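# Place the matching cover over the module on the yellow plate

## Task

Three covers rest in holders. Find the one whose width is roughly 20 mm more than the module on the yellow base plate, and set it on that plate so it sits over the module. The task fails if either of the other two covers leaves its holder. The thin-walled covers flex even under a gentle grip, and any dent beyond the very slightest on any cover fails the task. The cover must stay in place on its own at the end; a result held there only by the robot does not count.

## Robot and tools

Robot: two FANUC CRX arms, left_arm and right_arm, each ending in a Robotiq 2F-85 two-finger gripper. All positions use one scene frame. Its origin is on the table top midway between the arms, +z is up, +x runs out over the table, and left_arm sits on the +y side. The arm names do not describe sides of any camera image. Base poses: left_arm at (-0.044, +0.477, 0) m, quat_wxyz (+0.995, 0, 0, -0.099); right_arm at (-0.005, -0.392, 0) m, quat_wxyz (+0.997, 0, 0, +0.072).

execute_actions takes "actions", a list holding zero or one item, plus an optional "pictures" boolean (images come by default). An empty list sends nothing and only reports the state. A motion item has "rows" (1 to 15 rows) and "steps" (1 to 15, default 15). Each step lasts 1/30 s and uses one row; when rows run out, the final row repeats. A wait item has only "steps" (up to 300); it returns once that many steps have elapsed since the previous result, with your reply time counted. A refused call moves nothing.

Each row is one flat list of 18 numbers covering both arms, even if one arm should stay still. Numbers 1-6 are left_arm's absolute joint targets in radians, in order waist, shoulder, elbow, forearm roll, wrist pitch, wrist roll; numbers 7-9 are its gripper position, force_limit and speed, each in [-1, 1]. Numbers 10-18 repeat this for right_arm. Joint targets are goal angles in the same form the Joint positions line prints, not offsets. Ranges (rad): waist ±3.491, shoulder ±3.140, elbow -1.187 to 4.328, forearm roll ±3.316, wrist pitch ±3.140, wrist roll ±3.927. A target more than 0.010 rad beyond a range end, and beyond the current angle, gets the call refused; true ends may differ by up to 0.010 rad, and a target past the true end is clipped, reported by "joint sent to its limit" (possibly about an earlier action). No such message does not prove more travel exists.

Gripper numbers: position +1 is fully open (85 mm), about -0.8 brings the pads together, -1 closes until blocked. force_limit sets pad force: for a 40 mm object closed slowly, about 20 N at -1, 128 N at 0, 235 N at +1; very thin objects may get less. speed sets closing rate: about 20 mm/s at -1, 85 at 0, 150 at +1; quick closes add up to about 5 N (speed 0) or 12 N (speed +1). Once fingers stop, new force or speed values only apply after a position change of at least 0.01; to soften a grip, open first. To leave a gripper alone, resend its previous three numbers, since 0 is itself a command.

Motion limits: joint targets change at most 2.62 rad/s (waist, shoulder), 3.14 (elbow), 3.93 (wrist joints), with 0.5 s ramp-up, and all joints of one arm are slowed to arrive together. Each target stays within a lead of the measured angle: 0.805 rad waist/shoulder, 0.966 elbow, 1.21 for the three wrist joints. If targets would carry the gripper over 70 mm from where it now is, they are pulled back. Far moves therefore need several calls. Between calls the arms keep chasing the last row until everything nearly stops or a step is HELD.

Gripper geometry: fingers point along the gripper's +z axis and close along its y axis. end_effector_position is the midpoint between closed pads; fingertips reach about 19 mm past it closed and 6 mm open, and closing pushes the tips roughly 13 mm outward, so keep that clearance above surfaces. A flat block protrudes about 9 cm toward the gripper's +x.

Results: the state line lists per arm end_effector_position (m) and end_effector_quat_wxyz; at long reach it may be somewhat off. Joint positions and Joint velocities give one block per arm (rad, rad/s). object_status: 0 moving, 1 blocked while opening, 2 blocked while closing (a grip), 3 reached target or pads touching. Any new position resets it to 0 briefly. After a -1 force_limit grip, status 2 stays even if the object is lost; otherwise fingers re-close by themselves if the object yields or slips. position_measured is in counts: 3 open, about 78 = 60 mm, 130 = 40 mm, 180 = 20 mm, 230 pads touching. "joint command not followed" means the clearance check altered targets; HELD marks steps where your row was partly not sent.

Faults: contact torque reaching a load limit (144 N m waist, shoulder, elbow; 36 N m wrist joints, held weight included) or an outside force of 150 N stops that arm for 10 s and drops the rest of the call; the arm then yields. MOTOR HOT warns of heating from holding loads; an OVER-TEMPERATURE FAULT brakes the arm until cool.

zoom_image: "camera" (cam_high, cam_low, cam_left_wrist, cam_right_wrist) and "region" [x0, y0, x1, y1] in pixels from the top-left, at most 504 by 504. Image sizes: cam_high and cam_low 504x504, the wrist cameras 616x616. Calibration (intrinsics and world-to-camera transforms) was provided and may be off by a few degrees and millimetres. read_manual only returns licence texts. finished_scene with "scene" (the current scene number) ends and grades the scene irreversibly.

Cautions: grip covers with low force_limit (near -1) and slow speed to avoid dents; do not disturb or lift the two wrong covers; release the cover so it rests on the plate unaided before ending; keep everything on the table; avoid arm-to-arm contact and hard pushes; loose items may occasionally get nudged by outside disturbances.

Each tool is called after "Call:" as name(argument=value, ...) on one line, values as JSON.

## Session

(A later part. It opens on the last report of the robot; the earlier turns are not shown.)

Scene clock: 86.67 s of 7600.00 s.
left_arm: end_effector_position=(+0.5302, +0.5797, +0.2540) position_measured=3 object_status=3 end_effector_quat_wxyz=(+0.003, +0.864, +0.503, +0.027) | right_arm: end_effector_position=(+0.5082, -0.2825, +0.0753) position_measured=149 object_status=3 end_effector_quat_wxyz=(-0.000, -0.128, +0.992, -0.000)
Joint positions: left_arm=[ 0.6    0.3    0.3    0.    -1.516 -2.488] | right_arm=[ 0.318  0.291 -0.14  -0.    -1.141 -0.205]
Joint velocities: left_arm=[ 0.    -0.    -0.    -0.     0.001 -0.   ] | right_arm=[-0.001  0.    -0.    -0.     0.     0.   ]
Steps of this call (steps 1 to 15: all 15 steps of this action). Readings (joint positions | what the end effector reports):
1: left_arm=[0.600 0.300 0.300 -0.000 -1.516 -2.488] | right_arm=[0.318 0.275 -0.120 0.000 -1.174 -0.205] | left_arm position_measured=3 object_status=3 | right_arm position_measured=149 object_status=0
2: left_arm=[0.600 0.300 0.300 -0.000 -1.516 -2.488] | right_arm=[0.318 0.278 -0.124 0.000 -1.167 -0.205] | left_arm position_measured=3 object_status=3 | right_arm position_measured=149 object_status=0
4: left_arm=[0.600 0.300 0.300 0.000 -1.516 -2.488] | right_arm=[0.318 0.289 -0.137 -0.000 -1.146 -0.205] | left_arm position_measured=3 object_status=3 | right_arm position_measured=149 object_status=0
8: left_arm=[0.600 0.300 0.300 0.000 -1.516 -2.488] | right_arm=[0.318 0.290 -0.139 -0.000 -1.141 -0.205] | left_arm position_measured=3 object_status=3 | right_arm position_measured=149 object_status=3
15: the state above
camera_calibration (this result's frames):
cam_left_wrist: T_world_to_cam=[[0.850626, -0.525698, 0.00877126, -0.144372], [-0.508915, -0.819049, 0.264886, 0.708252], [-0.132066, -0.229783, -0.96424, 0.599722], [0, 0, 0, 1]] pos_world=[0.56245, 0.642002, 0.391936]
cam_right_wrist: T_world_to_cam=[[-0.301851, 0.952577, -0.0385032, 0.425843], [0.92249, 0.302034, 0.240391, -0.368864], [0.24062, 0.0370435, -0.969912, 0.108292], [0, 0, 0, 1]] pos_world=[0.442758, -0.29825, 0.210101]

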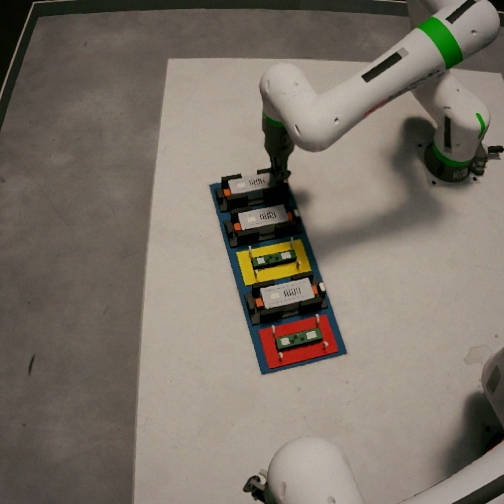

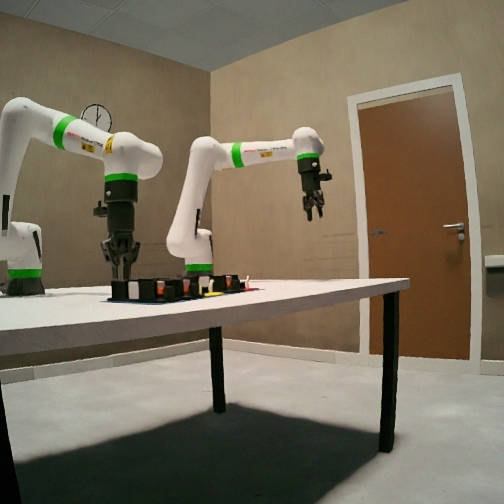

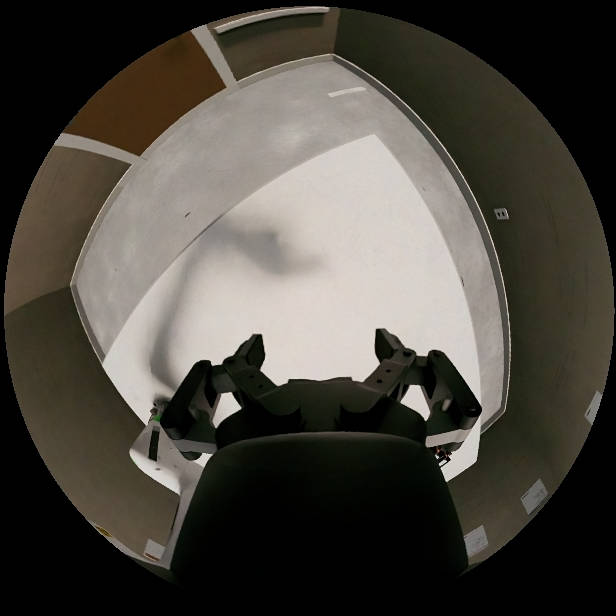

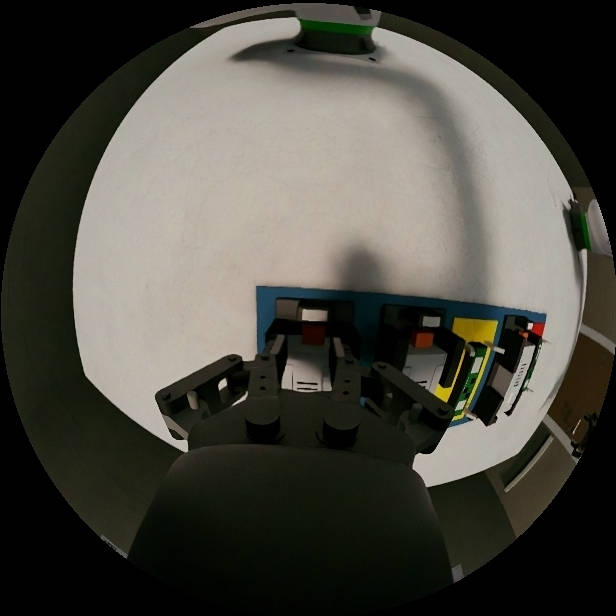

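Call:
execute_actions(actions=[{"rows":[[0.6,0.3,0.3,0,-1.516,-2.488,1,0,0,0.329,0.2287,-0.22,0,-1.122,-0.216,0.1,0,0.5]],"steps":15}], pictures=false)

Call:
execute_actions(actions=[{"rows":[[0.6,0.3,0.3,0,-1.516,-2.488,1,0,0,0.329,0.238,-0.229,0,-1.103,-0.216,0.1,0,0.5],[0.6,0.3,0.3,0,-1.516,-2.488,1,0,0,0.329,0.238,-0.229,0,-1.103,-0.216,0.1,0,0.5],[0.6,0.3,0.3,0,-1.516,-2.488,1,0,0,0.329,0.248,-0.238,0,-1.084,-0.216,0.1,0,0.5],[0.6,0.3,0.3,0,-1.516,-2.488,1,0,0,0.329,0.248,-0.238,0,-1.084,-0.216,0.1,0,0.5],[0.6,0.3,0.3,0,-1.516,-2.488,1,0,0,0.329,0.258,-0.248,0,-1.065,-0.216,0.1,0,0.5],[0.6,0.3,0.3,0,-1.516,-2.488,1,0,0,0.329,0.258,-0.248,0,-1.065,-0.216,0.1,0,0.5],[0.6,0.3,0.3,0,-1.516,-2.488,1,0,0,0.329,0.2676,-0.2572,0,-1.046,-0.216,0.1,0,0.5]],"steps":15}])

Call:
zoom_image(camera="cam_right_wrist", region=[230, 270, 400, 410])

Scene clock: 90.07 s of 7600.00 s.
left_arm: end_effector_position=(+0.5302, +0.5797, +0.2540) position_measured=3 object_status=3 end_effector_quat_wxyz=(+0.003, +0.864, +0.503, +0.027) | right_arm: end_effector_position=(+0.4823, -0.2895, +0.0746) position_measured=117 object_status=0 end_effector_quat_wxyz=(+0.000, -0.128, +0.992, -0.000)
Joint positions: left_arm=[ 0.6    0.3    0.3   -0.    -1.516 -2.488] | right_arm=[ 0.329  0.229 -0.22   0.    -1.122 -0.216]
Joint velocities: left_arm=[-0.     0.    -0.001 -0.001  0.     0.   ] | right_arm=[-0. -0. -0. -0. -0.  0.]
Steps of this call (steps 1 to 15: the robot went on to your last target; steps 16 to 87: nothing new was sent; steps 88 to 102: all 15 steps of this action). Readings (joint positions | what the end effector reports):
88: left_arm=[0.600 0.300 0.300 0.000 -1.516 -2.488] | right_arm=[0.318 0.290 -0.140 0.000 -1.141 -0.205] | left_arm position_measured=3 object_status=3 | right_arm position_measured=149 object_status=0
89: left_arm=[0.600 0.300 0.300 0.000 -1.516 -2.488] | right_arm=[0.319 0.286 -0.146 0.000 -1.139 -0.206] | left_arm position_measured=3 object_status=3 | right_arm position_measured=147 object_status=0
91: left_arm=[0.600 0.300 0.300 0.000 -1.516 -2.488] | right_arm=[0.323 0.262 -0.178 0.000 -1.132 -0.210] | left_arm position_measured=3 object_status=3 | right_arm position_measured=133 object_status=0
95: left_arm=[0.600 0.300 0.300 0.000 -1.516 -2.488] | right_arm=[0.329 0.229 -0.219 0.000 -1.122 -0.216] | left_arm position_measured=3 object_status=3 | right_arm position_measured=118 object_status=0
102: the state above

Scene clock: 90.57 s of 7600.00 s.
left_arm: end_effector_position=(+0.5302, +0.5797, +0.2540) position_measured=3 object_status=3 end_effector_quat_wxyz=(+0.003, +0.864, +0.503, +0.027) | right_arm: end_effector_position=(+0.4824, -0.2894, +0.0418) position_measured=117 object_status=3 end_effector_quat_wxyz=(+0.000, -0.128, +0.992, +0.000)
Joint positions: left_arm=[ 0.6    0.3    0.3    0.    -1.516 -2.488] | right_arm=[ 0.329  0.268 -0.257 -0.    -1.046 -0.216]
Joint velocities: left_arm=[-0.001  0.     0.     0.    -0.    -0.   ] | right_arm=[ 0.     0.001 -0.001  0.     0.    -0.   ]
Steps of this call (steps 1 to 15: all 15 steps of this action). Readings (joint positions | what the end effector reports):
1: left_arm=[0.600 0.300 0.300 0.000 -1.516 -2.488] | right_arm=[0.329 0.229 -0.220 0.000 -1.121 -0.216] | left_arm position_measured=3 object_status=3 | right_arm position_measured=117 object_status=3
2: left_arm=[0.600 0.300 0.300 0.000 -1.516 -2.488] | right_arm=[0.329 0.232 -0.223 0.000 -1.115 -0.216] | left_arm position_measured=3 object_status=3 | right_arm position_measured=117 object_status=3
4: left_arm=[0.600 0.300 0.300 0.000 -1.516 -2.488] | right_arm=[0.329 0.241 -0.232 0.000 -1.097 -0.216] | left_arm position_measured=3 object_status=3 | right_arm position_measured=117 object_status=3
8: left_arm=[0.600 0.300 0.300 0.000 -1.516 -2.488] | right_arm=[0.329 0.260 -0.250 -0.000 -1.060 -0.216] | left_arm position_measured=3 object_status=3 | right_arm position_measured=117 object_status=3
15: the state above
camera_calibration (this result's frames):
cam_left_wrist: T_world_to_cam=[[0.850626, -0.525698, 0.00877127, -0.144372], [-0.508915, -0.819049, 0.264886, 0.708251], [-0.132066, -0.229783, -0.96424, 0.599722], [0, 0, 0, 1]] pos_world=[0.56245, 0.642002, 0.391936]
cam_right_wrist: T_world_to_cam=[[-0.301841, 0.952584, -0.0384211, 0.423344], [0.922389, 0.301987, 0.240836, -0.33489], [0.241019, 0.037255, -0.969805, 0.0821516], [0, 0, 0, 1]] pos_world=[0.416881, -0.305199, 0.17659]

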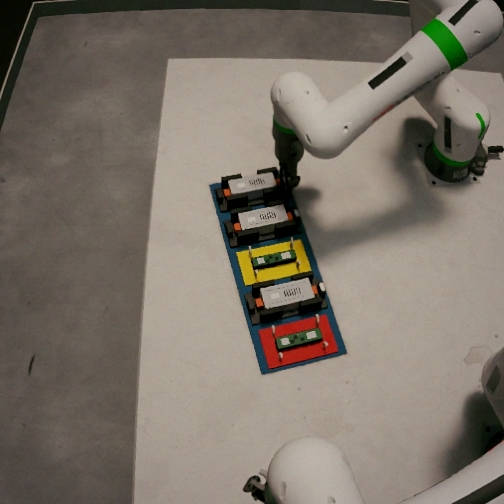

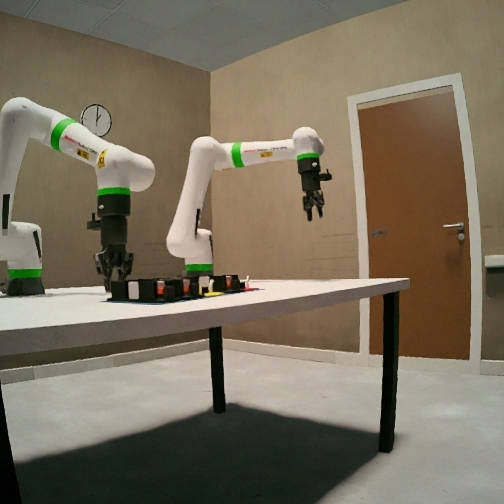

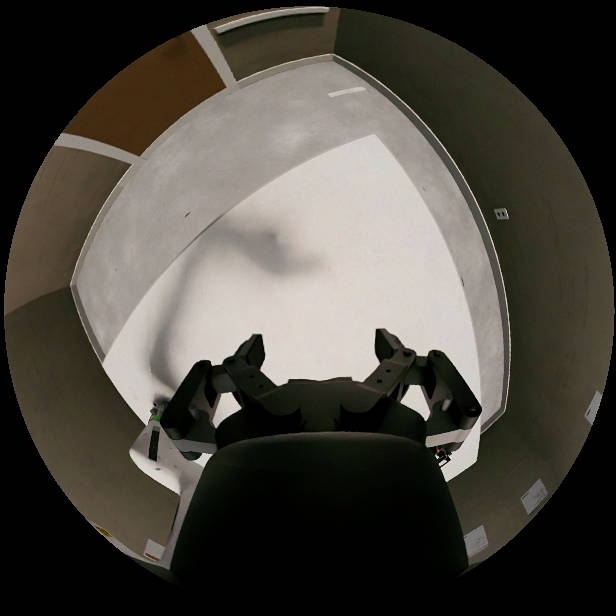

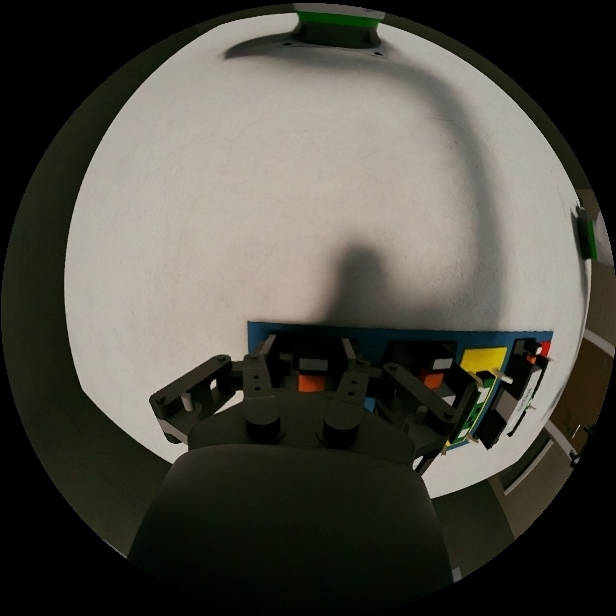

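Region (230, 270, 400, 410) of cam_right_wrist's 616x616 image, scaled by 2.965, with more detail than that image has; it fills the top 415 rows of this view, and the rest is white.

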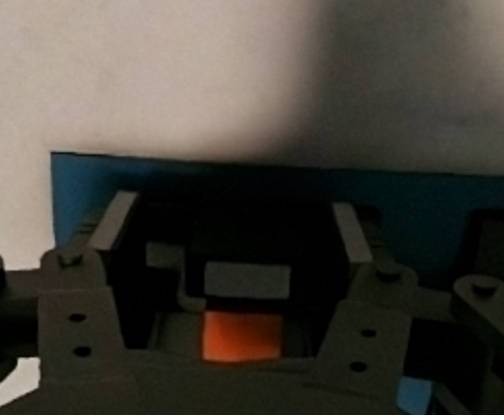

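Call:
execute_actions(actions=[{"rows":[[0.6,0.3,0.3,0,-1.516,-2.488,1,0,0,0.329,0.2676,-0.2572,0,-1.046,-0.216,-1,-0.5,0]],"steps":15}])

Call:
zoom_image(camera="cam_right_wrist", region=[230, 270, 400, 410])

Scene clock: 101.73 s of 7600.00 s.
left_arm: end_effector_position=(+0.5302, +0.5797, +0.2540) position_measured=3 object_status=3 end_effector_quat_wxyz=(+0.003, +0.864, +0.503, +0.027) | right_arm: end_effector_position=(+0.4814, -0.2860, +0.0417) position_measured=158 object_status=2 end_effector_quat_wxyz=(+0.000, -0.127, +0.992, +0.004)
Joint positions: left_arm=[ 0.6    0.3    0.3    0.    -1.516 -2.488] | right_arm=[ 0.332  0.267 -0.257 -0.008 -1.045 -0.216]
Joint velocities: left_arm=[ 0.001 -0.     0.001 -0.     0.    -0.   ] | right_arm=[-0.001 -0.    -0.    -0.    -0.     0.001]
FORCE FAULT: contact force on the right arm reached its limit, and that arm stopped for 10 seconds. The contact can be on any part of that arm, not only on its tool. That arm's remaining commands of this call were not run. That arm holds still and accepts commands again. Move the arm away from the contact; if what it grips holds it there, let go first. Pushing or pulling that hard again can fault the arm again.
The stop of the right arm began at step 35 of this call (marked STOPPED below). From that step on that arm followed nothing that you had sent. Nothing is kept back now, and the robot has no last target.
Steps of this call (steps 1 to 15: the robot went on to your last target; steps 16 to 19: nothing new was sent; steps 20 to 34: all 15 steps of this action; steps 35 to 335: the stop continued). Readings (joint positions | what the end effector reports):
20: left_arm=[0.600 0.300 0.300 0.000 -1.516 -2.488] | right_arm=[0.329 0.268 -0.257 -0.000 -1.046 -0.216] | left_arm position_measured=3 object_status=3 | right_arm position_measured=117 object_status=0
21: left_arm=[0.600 0.300 0.300 0.000 -1.516 -2.488] | right_arm=[0.329 0.268 -0.257 -0.000 -1.046 -0.216] | left_arm position_measured=3 object_status=3 | right_arm position_measured=118 object_status=0
23: left_arm=[0.600 0.300 0.300 0.000 -1.516 -2.488] | right_arm=[0.329 0.268 -0.257 -0.000 -1.046 -0.216] | left_arm position_measured=3 object_status=3 | right_arm position_measured=128 object_status=0
27: left_arm=[0.600 0.300 0.300 -0.000 -1.516 -2.488] | right_arm=[0.330 0.267 -0.257 -0.002 -1.046 -0.216] | left_arm position_measured=3 object_status=3 | right_arm position_measured=154 object_status=0
35: left_arm=[0.600 0.300 0.300 0.000 -1.516 -2.488] | right_arm=[0.332 0.267 -0.257 -0.007 -1.045 -0.216] | left_arm position_measured=3 object_status=3 | right_arm position_measured=158 object_status=2 STOPPED (the right arm)
335: the state above
camera_calibration (this result's frames):
cam_left_wrist: T_world_to_cam=[[0.850626, -0.525699, 0.00877139, -0.144372], [-0.508915, -0.819049, 0.264886, 0.708251], [-0.132066, -0.229783, -0.96424, 0.599722], [0, 0, 0, 1]] pos_world=[0.56245, 0.642002, 0.391936]
cam_right_wrist: T_world_to_cam=[[-0.301048, 0.953089, -0.0314721, 0.419191], [0.922779, 0.299481, 0.242467, -0.335968], [0.240518, 0.0439525, -0.969649, 0.0842407], [0, 0, 0, 1]] pos_world=[0.41596, -0.302612, 0.176338]

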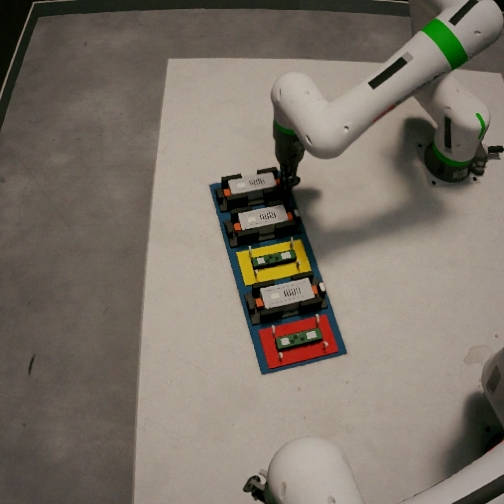

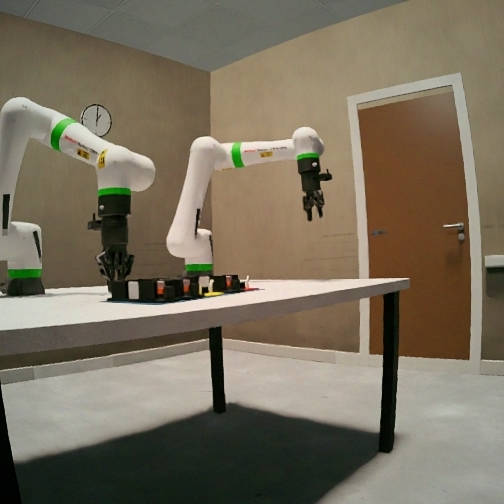

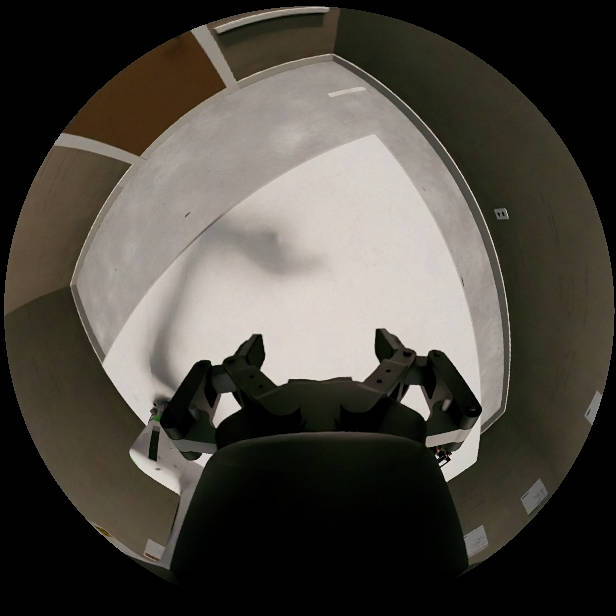

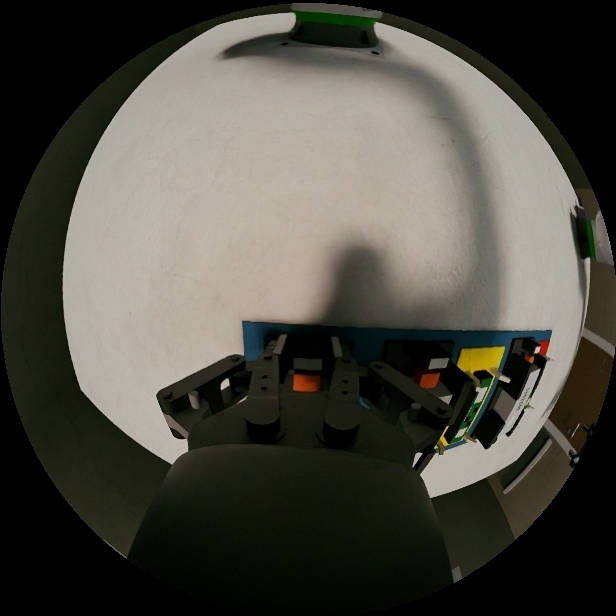

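Region (230, 270, 400, 410) of cam_right_wrist's 616x616 image, scaled by 2.965, with more detail than that image has; it fills the top 415 rows of this view, and the rest is white.

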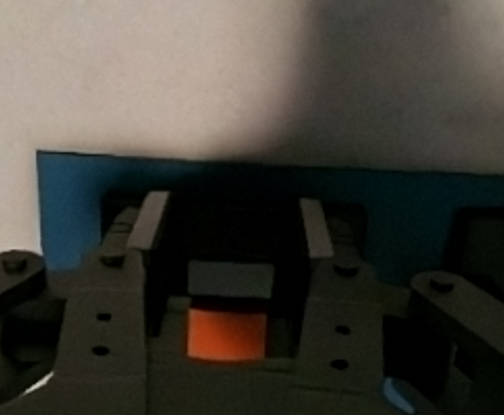

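Call:
execute_actions(actions=[{"rows":[[0.6,0.3,0.3,0,-1.516,-2.488,1,0,0,0.3345,0.2676,-0.2572,0,-1.046,-0.216,-0.1,-0.8,0.5],[0.6,0.3,0.3,0,-1.516,-2.488,1,0,0,0.3345,0.2676,-0.2572,0,-1.046,-0.216,-0.1,-0.8,0.5],[0.6,0.3,0.3,0,-1.516,-2.488,1,0,0,0.3345,0.2676,-0.2572,0,-1.046,-0.216,-0.1,-0.8,0.5],[0.6,0.3,0.3,0,-1.516,-2.488,1,0,0,0.3345,0.2676,-0.2572,0,-1.046,-0.216,-0.1,-0.8,0.5],[0.6,0.3,0.3,0,-1.516,-2.488,1,0,0,0.3345,0.2676,-0.2572,0,-1.046,-0.216,-0.1,-0.8,0.5],[0.6,0.3,0.3,0,-1.516,-2.488,1,0,0,0.3345,0.2676,-0.2572,0,-1.046,-0.216,-0.1,-0.8,0.5],[0.6,0.3,0.3,0,-1.516,-2.488,1,0,0,0.3345,0.2676,-0.2572,0,-1.046,-0.216,-1,-0.8,-0.3]],"steps":15}], pictures=false)

Call:
execute_actions(actions=[{"rows":[[0.6,0.3,0.3,0,-1.516,-2.488,1,0,0,0.3345,0.2676,-0.2572,0,-1.046,-0.216,-1,-0.8,-0.3],[0.6,0.3,0.3,0,-1.516,-2.488,1,0,0,0.335,0.262,-0.265,0,-1.044,-0.216,-1,-0.8,-0.3],[0.6,0.3,0.3,0,-1.516,-2.488,1,0,0,0.3355,0.257,-0.272,0,-1.042,-0.217,-1,-0.8,-0.3],[0.6,0.3,0.3,0,-1.516,-2.488,1,0,0,0.336,0.252,-0.279,0,-1.040,-0.217,-1,-0.8,-0.3],[0.6,0.3,0.3,0,-1.516,-2.488,1,0,0,0.3365,0.247,-0.286,0,-1.038,-0.218,-1,-0.8,-0.3],[0.6,0.3,0.3,0,-1.516,-2.488,1,0,0,0.337,0.242,-0.293,0,-1.036,-0.218,-1,-0.8,-0.3]],"steps":15}])

Call:
zoom_image(camera="cam_right_wrist", region=[230, 270, 400, 410])

Scene clock: 106.97 s of 7600.00 s.
left_arm: end_effector_position=(+0.5302, +0.5797, +0.2540) position_measured=3 object_status=3 end_effector_quat_wxyz=(+0.003, +0.864, +0.503, +0.027) | right_arm: end_effector_position=(+0.4817, -0.2865, +0.0417) position_measured=157 object_status=0 end_effector_quat_wxyz=(-0.000, -0.131, +0.991, +0.000)
Joint positions: left_arm=[ 0.6    0.3    0.3    0.    -1.516 -2.488] | right_arm=[ 0.335  0.268 -0.257 -0.    -1.046 -0.216]
Joint velocities: left_arm=[ 0.    -0.001  0.001 -0.001 -0.001 -0.   ] | right_arm=[ 0.    -0.    -0.     0.003 -0.     0.001]
Steps of this call (steps 1 to 90: nothing new was sent; then 1.73 s passed at rest; steps 91 to 105: all 15 steps of this action). Readings (joint positions | what the end effector reports):
91: left_arm=[0.600 0.300 0.300 0.000 -1.516 -2.488] | right_arm=[0.332 0.267 -0.257 -0.007 -1.045 -0.216] | left_arm position_measured=3 object_status=3 | right_arm position_measured=158 object_status=0
92: left_arm=[0.600 0.300 0.300 0.000 -1.516 -2.488] | right_arm=[0.333 0.267 -0.257 -0.004 -1.045 -0.216] | left_arm position_measured=3 object_status=3 | right_arm position_measured=157 object_status=0
94: left_arm=[0.600 0.300 0.300 0.000 -1.516 -2.488] | right_arm=[0.334 0.268 -0.257 -0.000 -1.046 -0.216] | left_arm position_measured=3 object_status=3 | right_arm position_measured=146 object_status=0
98: left_arm=[0.600 0.300 0.300 0.000 -1.516 -2.488] | right_arm=[0.334 0.268 -0.257 0.000 -1.046 -0.216] | left_arm position_measured=3 object_status=3 | right_arm position_measured=143 object_status=0
105: the state above

Scene clock: 107.47 s of 7600.00 s.
left_arm: end_effector_position=(+0.5302, +0.5797, +0.2540) position_measured=3 object_status=3 end_effector_quat_wxyz=(+0.003, +0.864, +0.503, +0.027) | right_arm: end_effector_position=(+0.4705, -0.2918, +0.0405) position_measured=179 object_status=0 end_effector_quat_wxyz=(-0.000, -0.131, +0.991, -0.000)
Joint positions: left_arm=[ 0.6    0.3    0.3    0.    -1.516 -2.488] | right_arm=[ 0.336  0.242 -0.293  0.    -1.036 -0.218]
Joint velocities: left_arm=[ 0.001 -0.     0.     0.001 -0.    -0.   ] | right_arm=[-0.    -0.001 -0.     0.     0.     0.   ]
Steps of this call (steps 1 to 15: all 15 steps of this action). Readings (joint positions | what the end effector reports):
1: left_arm=[0.600 0.300 0.300 0.000 -1.516 -2.488] | right_arm=[0.335 0.268 -0.257 -0.000 -1.046 -0.216] | left_arm position_measured=3 object_status=3 | right_arm position_measured=157 object_status=0
2: left_arm=[0.600 0.300 0.300 0.000 -1.516 -2.488] | right_arm=[0.335 0.267 -0.258 -0.000 -1.046 -0.216] | left_arm position_measured=3 object_status=3 | right_arm position_measured=157 object_status=2
4: left_arm=[0.600 0.300 0.300 0.000 -1.516 -2.488] | right_arm=[0.335 0.261 -0.266 -0.000 -1.042 -0.216] | left_arm position_measured=3 object_status=3 | right_arm position_measured=157 object_status=2
8: left_arm=[0.600 0.300 0.300 0.000 -1.516 -2.488] | right_arm=[0.337 0.244 -0.291 -0.000 -1.037 -0.218] | left_arm position_measured=3 object_status=3 | right_arm position_measured=157 object_status=2
15: the state above
camera_calibration (this result's frames):
cam_left_wrist: T_world_to_cam=[[0.850626, -0.525699, 0.0087713, -0.144372], [-0.508915, -0.819049, 0.264886, 0.708252], [-0.132066, -0.229783, -0.96424, 0.599721], [0, 0, 0, 1]] pos_world=[0.56245, 0.642002, 0.391936]
cam_right_wrist: T_world_to_cam=[[-0.307138, 0.950869, -0.0389116, 0.423925], [0.920863, 0.307267, 0.239995, -0.320561], [0.24016, 0.0378793, -0.969994, 0.0844436], [0, 0, 0, 1]] pos_world=[0.405117, -0.307798, 0.175338]

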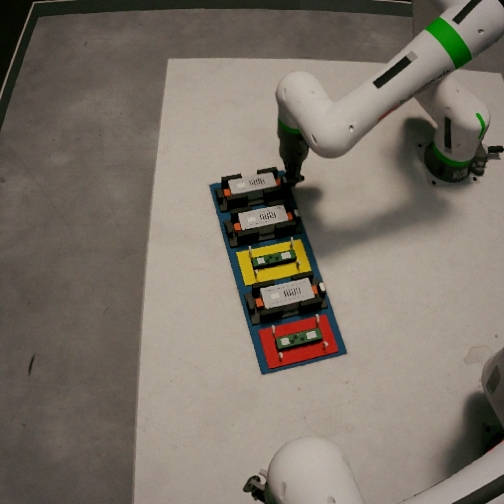

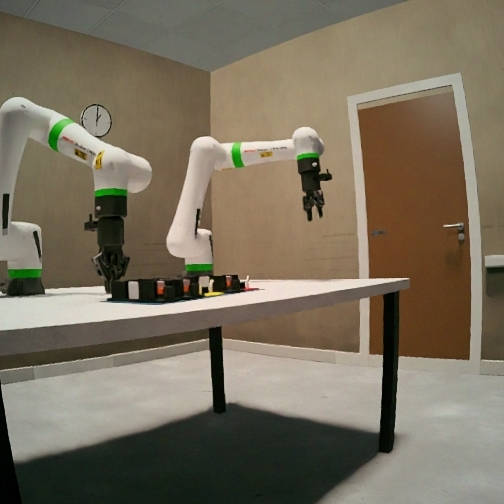

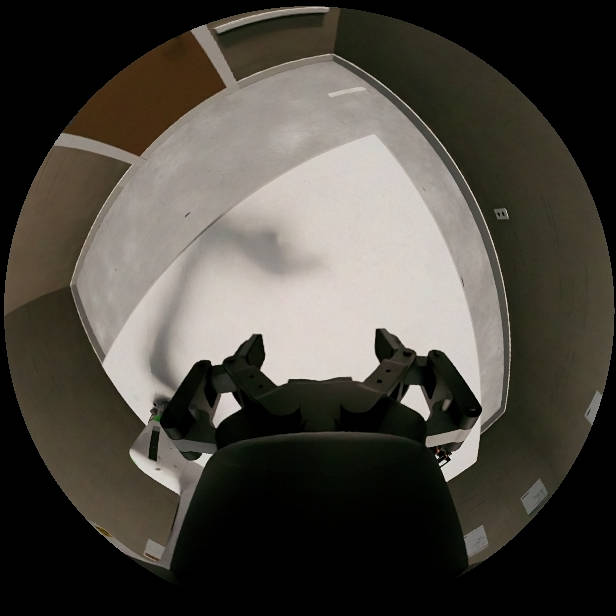

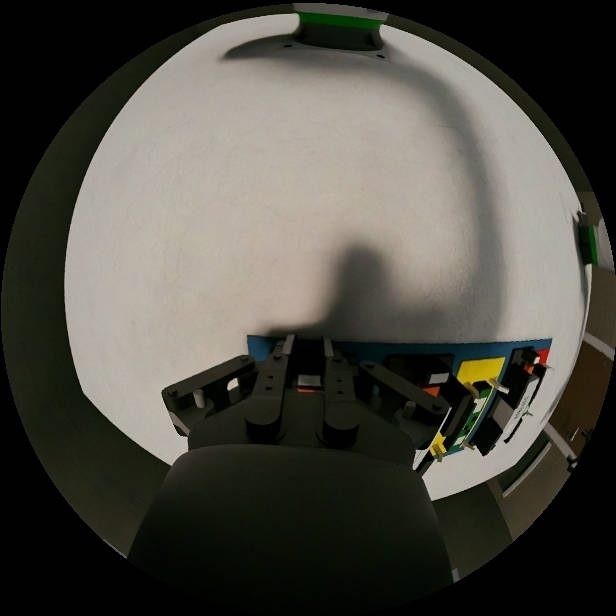

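Region (230, 270, 400, 410) of cam_right_wrist's 616x616 image, scaled by 2.965, with more detail than that image has; it fills the top 415 rows of this view, and the rest is white.

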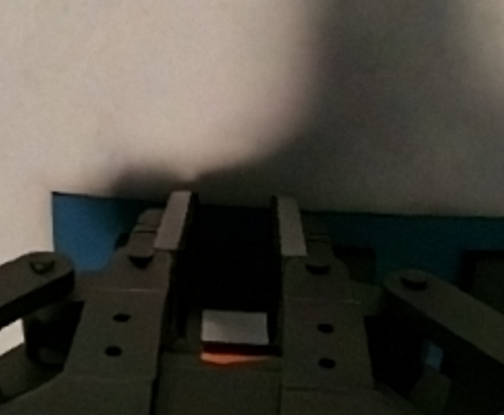

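Call:
execute_actions(actions=[{"rows":[[0.6,0.3,0.3,0,-1.516,-2.488,1,0,0,0.336,0.215,-0.25,0,-1.12,-0.218,0.6,-1,1]],"steps":15}], pictures=false)

Call:
execute_actions(actions=[{"rows":[[0.6,0.3,0.3,0,-1.516,-2.488,1,0,0,0.298,0.43,0.11,0,-1.252,-0.185,0.6,-1,1]],"steps":15}], pictures=false)

Call:
execute_actions(actions=[{"rows":[[0.6,0.3,0.3,0,-1.516,-2.488,1,0,0,0.298,0.43,0.11,0,-1.252,-0.185,0.6,-1,1],[0.6,0.3,0.3,0,-1.516,-2.488,1,0,0,0.298,0.43,0.11,0,-1.252,-0.185,0.6,-1,1],[0.6,0.3,0.3,0,-1.516,-2.488,1,0,0,0.298,0.43,0.11,0,-1.252,-0.185,0.6,-1,1],[0.6,0.3,0.3,0,-1.516,-2.488,1,0,0,0.298,0.485,0.044,0,-1.13,-0.185,0.6,-1,1]],"steps":15}], pictures=false)

Call:
execute_actions(actions=[{"rows":[[0.6,0.3,0.3,0,-1.516,-2.488,1,0,0,0.298,0.485,0.044,0,-1.13,-0.185,-1,-1,-1]],"steps":15}], pictures=false)

Call:
execute_actions(actions=[{"steps":32}])

Call:
zoom_image(camera="cam_right_wrist", region=[220, 230, 420, 410])

Scene clock: 110.20 s of 7600.00 s.
left_arm: end_effector_position=(+0.5302, +0.5797, +0.2540) position_measured=3 object_status=3 end_effector_quat_wxyz=(+0.003, +0.864, +0.503, +0.027) | right_arm: end_effector_position=(+0.4699, -0.2922, +0.0697) position_measured=69 object_status=0 end_effector_quat_wxyz=(-0.007, -0.130, +0.991, -0.002)
Joint positions: left_arm=[ 0.6    0.3    0.3    0.    -1.516 -2.488] | right_arm=[ 0.336  0.215 -0.25   0.    -1.12  -0.218]
Joint velocities: left_arm=[-0.001  0.    -0.     0.001 -0.001  0.   ] | right_arm=[ 0.     0.001 -0.001 -0.    -0.     0.001]
Steps of this call (steps 1 to 15: the robot went on to your last target; steps 16 to 67: nothing new was sent; steps 68 to 82: all 15 steps of this action). Readings (joint positions | what the end effector reports):
68: left_arm=[0.600 0.300 0.300 0.000 -1.516 -2.488] | right_arm=[0.337 0.242 -0.293 -0.000 -1.037 -0.218] | left_arm position_measured=3 object_status=3 | right_arm position_measured=230 object_status=0
69: left_arm=[0.600 0.300 0.300 0.000 -1.516 -2.488] | right_arm=[0.337 0.240 -0.289 -0.000 -1.044 -0.218] | left_arm position_measured=3 object_status=3 | right_arm position_measured=229 object_status=0
71: left_arm=[0.600 0.300 0.300 0.000 -1.516 -2.488] | right_arm=[0.337 0.227 -0.269 -0.000 -1.082 -0.218] | left_arm position_measured=3 object_status=3 | right_arm position_measured=210 object_status=0
75: left_arm=[0.600 0.300 0.300 0.000 -1.516 -2.488] | right_arm=[0.336 0.215 -0.250 0.001 -1.119 -0.218] | left_arm position_measured=3 object_status=3 | right_arm position_measured=159 object_status=0
82: the state above

Scene clock: 110.70 s of 7600.00 s.
left_arm: end_effector_position=(+0.5302, +0.5797, +0.2540) position_measured=3 object_status=3 end_effector_quat_wxyz=(+0.003, +0.864, +0.503, +0.027) | right_arm: end_effector_position=(+0.5736, -0.2628, +0.0989) position_measured=53 object_status=3 end_effector_quat_wxyz=(-0.001, -0.128, +0.992, -0.000)
Joint positions: left_arm=[ 0.6    0.3    0.3    0.    -1.516 -2.488] | right_arm=[ 0.298  0.429  0.108 -0.    -1.251 -0.185]
Joint velocities: left_arm=[-0.    -0.    -0.001 -0.     0.     0.   ] | right_arm=[-0.009  0.051  0.087  0.001 -0.032  0.006]
Steps of this call (steps 1 to 15: all 15 steps of this action). Readings (joint positions | what the end effector reports):
1: left_arm=[0.600 0.300 0.300 0.000 -1.516 -2.488] | right_arm=[0.336 0.215 -0.249 -0.000 -1.120 -0.218] | left_arm position_measured=3 object_status=3 | right_arm position_measured=61 object_status=0
2: left_arm=[0.600 0.300 0.300 0.000 -1.516 -2.488] | right_arm=[0.335 0.219 -0.244 -0.000 -1.122 -0.217] | left_arm position_measured=3 object_status=3 | right_arm position_measured=57 object_status=0
4: left_arm=[0.600 0.300 0.300 0.000 -1.516 -2.488] | right_arm=[0.332 0.238 -0.212 -0.000 -1.134 -0.214] | left_arm position_measured=3 object_status=3 | right_arm position_measured=54 object_status=0
8: left_arm=[0.600 0.300 0.300 0.000 -1.516 -2.488] | right_arm=[0.317 0.324 -0.069 -0.000 -1.186 -0.201] | left_arm position_measured=3 object_status=3 | right_arm position_measured=54 object_status=0
15: the state above

Scene clock: 111.20 s of 7600.00 s.
left_arm: end_effector_position=(+0.5302, +0.5797, +0.2540) position_measured=3 object_status=3 end_effector_quat_wxyz=(+0.003, +0.864, +0.503, +0.027) | right_arm: end_effector_position=(+0.5753, -0.2621, +0.0409) position_measured=53 object_status=3 end_effector_quat_wxyz=(-0.000, -0.128, +0.992, -0.000)
Joint positions: left_arm=[ 0.6    0.3    0.3    0.    -1.516 -2.488] | right_arm=[ 0.298  0.485  0.044 -0.    -1.13  -0.185]
Joint velocities: left_arm=[ 0.     0.    -0.001  0.001  0.     0.   ] | right_arm=[ 0.    -0.    -0.003  0.001  0.     0.001]
Steps of this call (steps 1 to 15: all 15 steps of this action). Readings (joint positions | what the end effector reports):
1: left_arm=[0.600 0.300 0.300 0.000 -1.516 -2.488] | right_arm=[0.298 0.430 0.109 -0.000 -1.252 -0.185] | left_arm position_measured=3 object_status=3 | right_arm position_measured=53 object_status=3
2: left_arm=[0.600 0.300 0.300 0.000 -1.516 -2.488] | right_arm=[0.298 0.430 0.110 -0.000 -1.252 -0.185] | left_arm position_measured=3 object_status=3 | right_arm position_measured=53 object_status=3
4: left_arm=[0.600 0.300 0.300 0.000 -1.516 -2.488] | right_arm=[0.298 0.430 0.110 -0.000 -1.252 -0.185] | left_arm position_measured=3 object_status=3 | right_arm position_measured=53 object_status=3
8: left_arm=[0.600 0.300 0.300 -0.000 -1.516 -2.488] | right_arm=[0.298 0.464 0.068 0.000 -1.176 -0.185] | left_arm position_measured=3 object_status=3 | right_arm position_measured=53 object_status=3
15: the state above

Scene clock: 111.70 s of 7600.00 s.
left_arm: end_effector_position=(+0.5302, +0.5797, +0.2540) position_measured=3 object_status=3 end_effector_quat_wxyz=(+0.003, +0.864, +0.503, +0.027) | right_arm: end_effector_position=(+0.5752, -0.2621, +0.0410) position_measured=75 object_status=0 end_effector_quat_wxyz=(-0.000, -0.128, +0.992, -0.000)
Joint positions: left_arm=[ 0.6    0.3    0.3    0.    -1.516 -2.488] | right_arm=[ 0.298  0.485  0.044 -0.    -1.13  -0.185]
Joint velocities: left_arm=[-0.     0.    -0.001 -0.    -0.001  0.   ] | right_arm=[ 0.    -0.     0.    -0.001 -0.     0.001]
Steps of this call (steps 1 to 15: all 15 steps of this action). Readings (joint positions | what the end effector reports):
1: left_arm=[0.600 0.300 0.300 0.000 -1.516 -2.488] | right_arm=[0.298 0.485 0.044 -0.000 -1.130 -0.185] | left_arm position_measured=3 object_status=3 | right_arm position_measured=53 object_status=0
2: left_arm=[0.600 0.300 0.300 0.000 -1.516 -2.488] | right_arm=[0.298 0.485 0.044 -0.000 -1.130 -0.185] | left_arm position_measured=3 object_status=3 | right_arm position_measured=54 object_status=0
4: left_arm=[0.600 0.300 0.300 -0.000 -1.516 -2.488] | right_arm=[0.298 0.485 0.044 -0.000 -1.130 -0.185] | left_arm position_measured=3 object_status=3 | right_arm position_measured=56 object_status=0
8: left_arm=[0.600 0.300 0.300 0.000 -1.516 -2.488] | right_arm=[0.298 0.485 0.044 -0.000 -1.130 -0.185] | left_arm position_measured=3 object_status=3 | right_arm position_measured=63 object_status=0
15: the state above

Scene clock: 112.77 s of 7600.00 s.
left_arm: end_effector_position=(+0.5302, +0.5797, +0.2540) position_measured=3 object_status=3 end_effector_quat_wxyz=(+0.003, +0.864, +0.503, +0.027) | right_arm: end_effector_position=(+0.5752, -0.2622, +0.0410) position_measured=122 object_status=0 end_effector_quat_wxyz=(-0.000, -0.128, +0.992, -0.000)
Joint positions: left_arm=[ 0.6    0.3    0.3    0.    -1.516 -2.488] | right_arm=[ 0.298  0.485  0.044  0.    -1.13  -0.185]
Joint velocities: left_arm=[ 0.    -0.     0.001  0.     0.    -0.001] | right_arm=[ 0.    -0.    -0.    -0.001  0.     0.001]
Steps of this call (steps 1 to 15: the robot went on to your last target; steps 16 to 32: nothing new was sent). Readings (joint positions | what the end effector reports):
1: left_arm=[0.600 0.300 0.300 0.000 -1.516 -2.488] | right_arm=[0.298 0.485 0.044 -0.000 -1.130 -0.185] | left_arm position_measured=3 object_status=3 | right_arm position_measured=77 object_status=0
2: left_arm=[0.600 0.300 0.300 -0.000 -1.516 -2.488] | right_arm=[0.298 0.485 0.044 -0.000 -1.130 -0.185] | left_arm position_measured=3 object_status=3 | right_arm position_measured=79 object_status=0
4: left_arm=[0.600 0.300 0.300 0.000 -1.516 -2.488] | right_arm=[0.298 0.485 0.044 -0.000 -1.130 -0.185] | left_arm position_measured=3 object_status=3 | right_arm position_measured=82 object_status=0
8: left_arm=[0.600 0.300 0.300 0.000 -1.516 -2.488] | right_arm=[0.298 0.485 0.044 -0.000 -1.130 -0.185] | left_arm position_measured=3 object_status=3 | right_arm position_measured=89 object_status=0
32: the state above
All arms were judged still, so your last target was given up. Only a new action makes them travel on or press farther. Fingers that are still opening or closing keep moving.
camera_calibration (this result's frames):
cam_left_wrist: T_world_to_cam=[[0.850626, -0.525699, 0.00877128, -0.144372], [-0.508915, -0.819049, 0.264886, 0.708251], [-0.132066, -0.229783, -0.96424, 0.599722], [0, 0, 0, 1]] pos_world=[0.56245, 0.642002, 0.391936]
cam_right_wrist: T_world_to_cam=[[-0.301834, 0.952582, -0.0385195, 0.42535], [0.92244, 0.302013, 0.24061, -0.428568], [0.240834, 0.0370924, -0.969857, 0.0580548], [0, 0, 0, 1]] pos_world=[0.509732, -0.277901, 0.175807]

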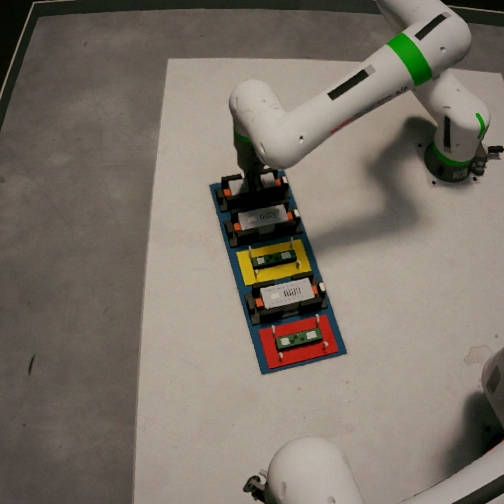

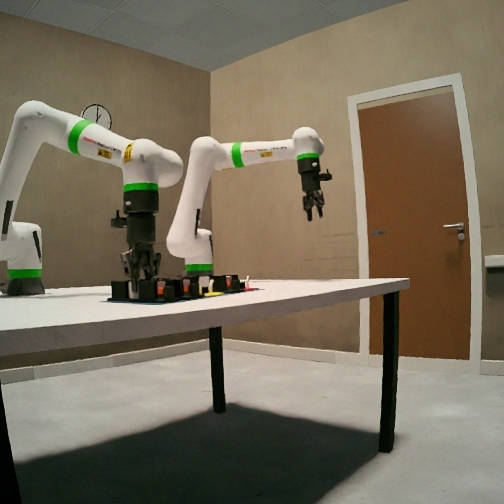

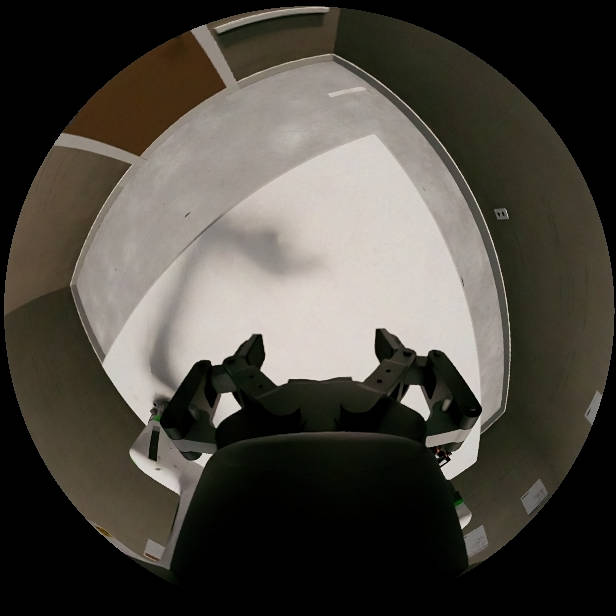

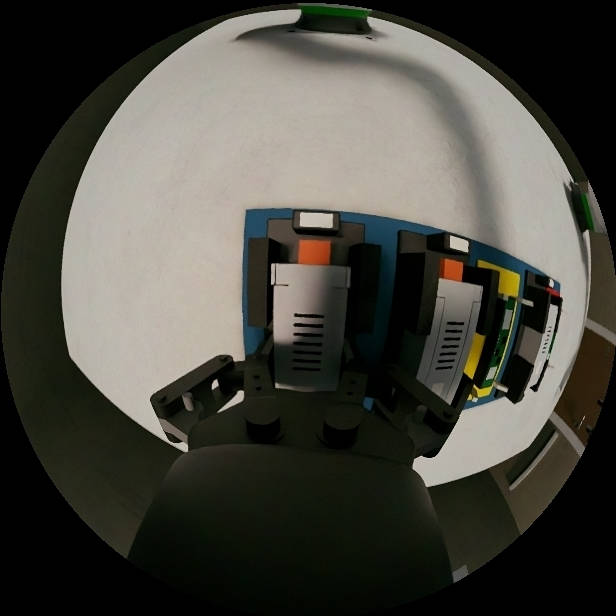

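Region (220, 230, 420, 410) of cam_right_wrist's 616x616 image, scaled by 2.520, with more detail than that image has; it fills the top 454 rows of this view, and the rest is white.

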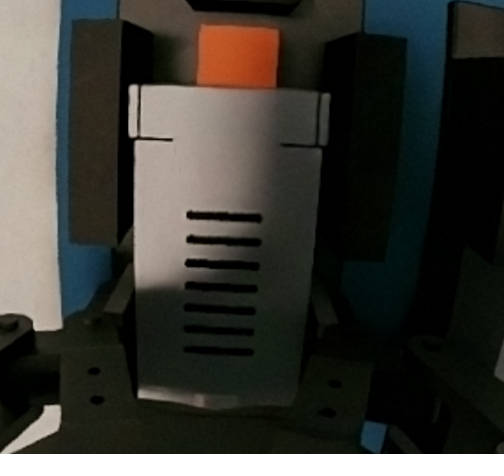

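Call:
execute_actions(actions=[{"rows":[[0.6,0.3,0.3,0,-1.516,-2.488,1,0,0,0.298,0.483,0.0465,0,-1.1345,-0.185,-1,-1,-1],[0.6,0.3,0.3,0,-1.516,-2.488,1,0,0,0.298,0.481,0.049,0,-1.139,-0.185,-1,-1,-1],[0.6,0.3,0.3,0,-1.516,-2.488,1,0,0,0.298,0.479,0.051,0,-1.1435,-0.185,-1,-1,-1],[0.6,0.3,0.3,0,-1.516,-2.488,1,0,0,0.298,0.477,0.0535,0,-1.148,-0.185,-1,-1,-1],[0.6,0.3,0.3,0,-1.516,-2.488,1,0,0,0.298,0.475,0.056,0,-1.152,-0.185,-1,-1,-1],[0.6,0.3,0.3,0,-1.516,-2.488,1,0,0,0.298,0.473,0.058,0,-1.156,-0.185,-1,-1,-1],[0.6,0.3,0.3,0,-1.516,-2.488,1,0,0,0.298,0.471,0.061,0,-1.161,-0.185,-1,-1,-1]],"steps":15}])

Call:
zoom_image(camera="cam_right_wrist", region=[220, 230, 420, 410])

Scene clock: 114.47 s of 7600.00 s.
left_arm: end_effector_position=(+0.5302, +0.5797, +0.2540) position_measured=3 object_status=3 end_effector_quat_wxyz=(+0.003, +0.864, +0.503, +0.027) | right_arm: end_effector_position=(+0.5756, -0.2620, +0.0557) position_measured=122 object_status=2 end_effector_quat_wxyz=(-0.000, -0.128, +0.992, -0.000)
Joint positions: left_arm=[ 0.6    0.3    0.3    0.    -1.516 -2.488] | right_arm=[ 0.298  0.471  0.061 -0.    -1.161 -0.185]
Joint velocities: left_arm=[ 0.001 -0.    -0.    -0.001  0.001  0.   ] | right_arm=[ 0.001 -0.     0.     0.     0.     0.   ]
Steps of this call (steps 1 to 36: nothing new was sent; steps 37 to 51: all 15 steps of this action). Readings (joint positions | what the end effector reports):
37: left_arm=[0.600 0.300 0.300 0.000 -1.516 -2.488] | right_arm=[0.298 0.485 0.044 -0.000 -1.130 -0.185] | left_arm position_measured=3 object_status=3 | right_arm position_measured=122 object_status=2
38: left_arm=[0.600 0.300 0.300 0.000 -1.516 -2.488] | right_arm=[0.298 0.484 0.045 -0.000 -1.133 -0.185] | left_arm position_measured=3 object_status=3 | right_arm position_measured=122 object_status=2
40: left_arm=[0.600 0.300 0.300 0.000 -1.516 -2.488] | right_arm=[0.298 0.481 0.049 -0.000 -1.141 -0.185] | left_arm position_measured=3 object_status=3 | right_arm position_measured=122 object_status=2
44: left_arm=[0.600 0.300 0.300 0.000 -1.516 -2.488] | right_arm=[0.298 0.473 0.059 -0.000 -1.157 -0.185] | left_arm position_measured=3 object_status=3 | right_arm position_measured=122 object_status=2
51: the state above
camera_calibration (this result's frames):
cam_left_wrist: T_world_to_cam=[[0.850626, -0.525698, 0.00877125, -0.144373], [-0.508915, -0.819049, 0.264886, 0.708251], [-0.132066, -0.229783, -0.96424, 0.599722], [0, 0, 0, 1]] pos_world=[0.56245, 0.642002, 0.391935]
cam_right_wrist: T_world_to_cam=[[-0.301814, 0.95259, -0.038472, 0.42583], [0.922488, 0.301988, 0.240458, -0.43249], [0.240676, 0.0370837, -0.969897, 0.0723002], [0, 0, 0, 1]] pos_world=[0.510087, -0.277716, 0.190502]

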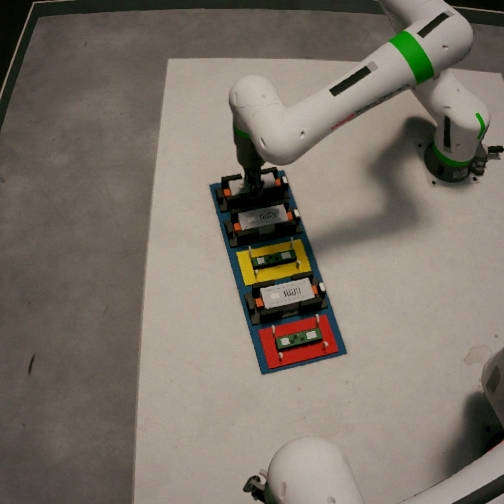

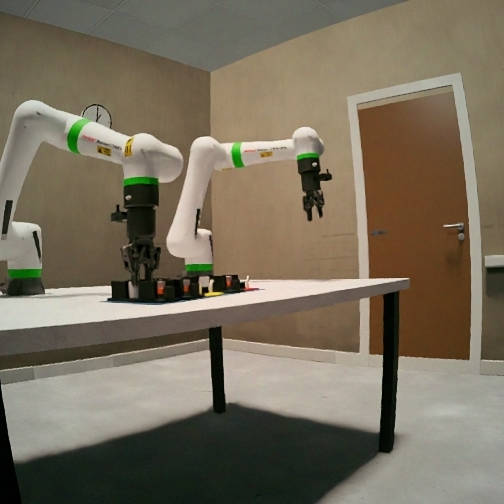

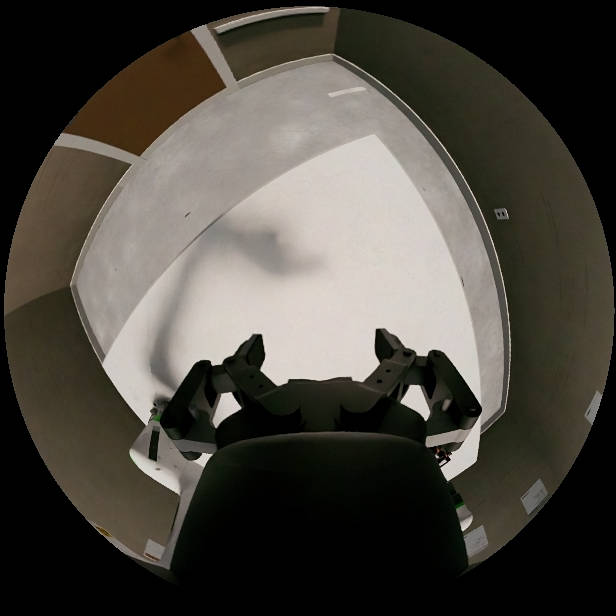

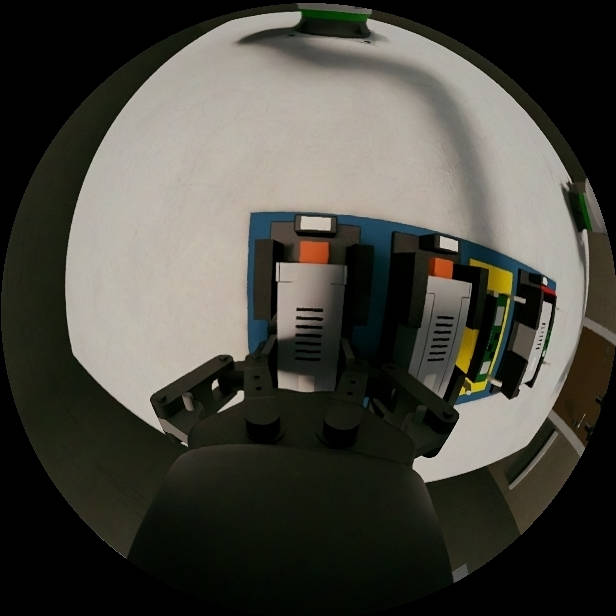

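Region (220, 230, 420, 410) of cam_right_wrist's 616x616 image, scaled by 2.520, with more detail than that image has; it fills the top 454 rows of this view, and the rest is white.

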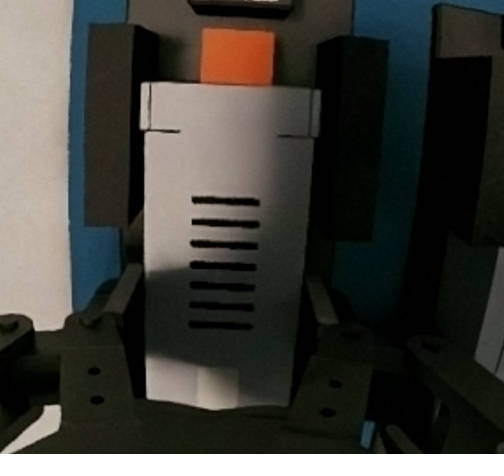

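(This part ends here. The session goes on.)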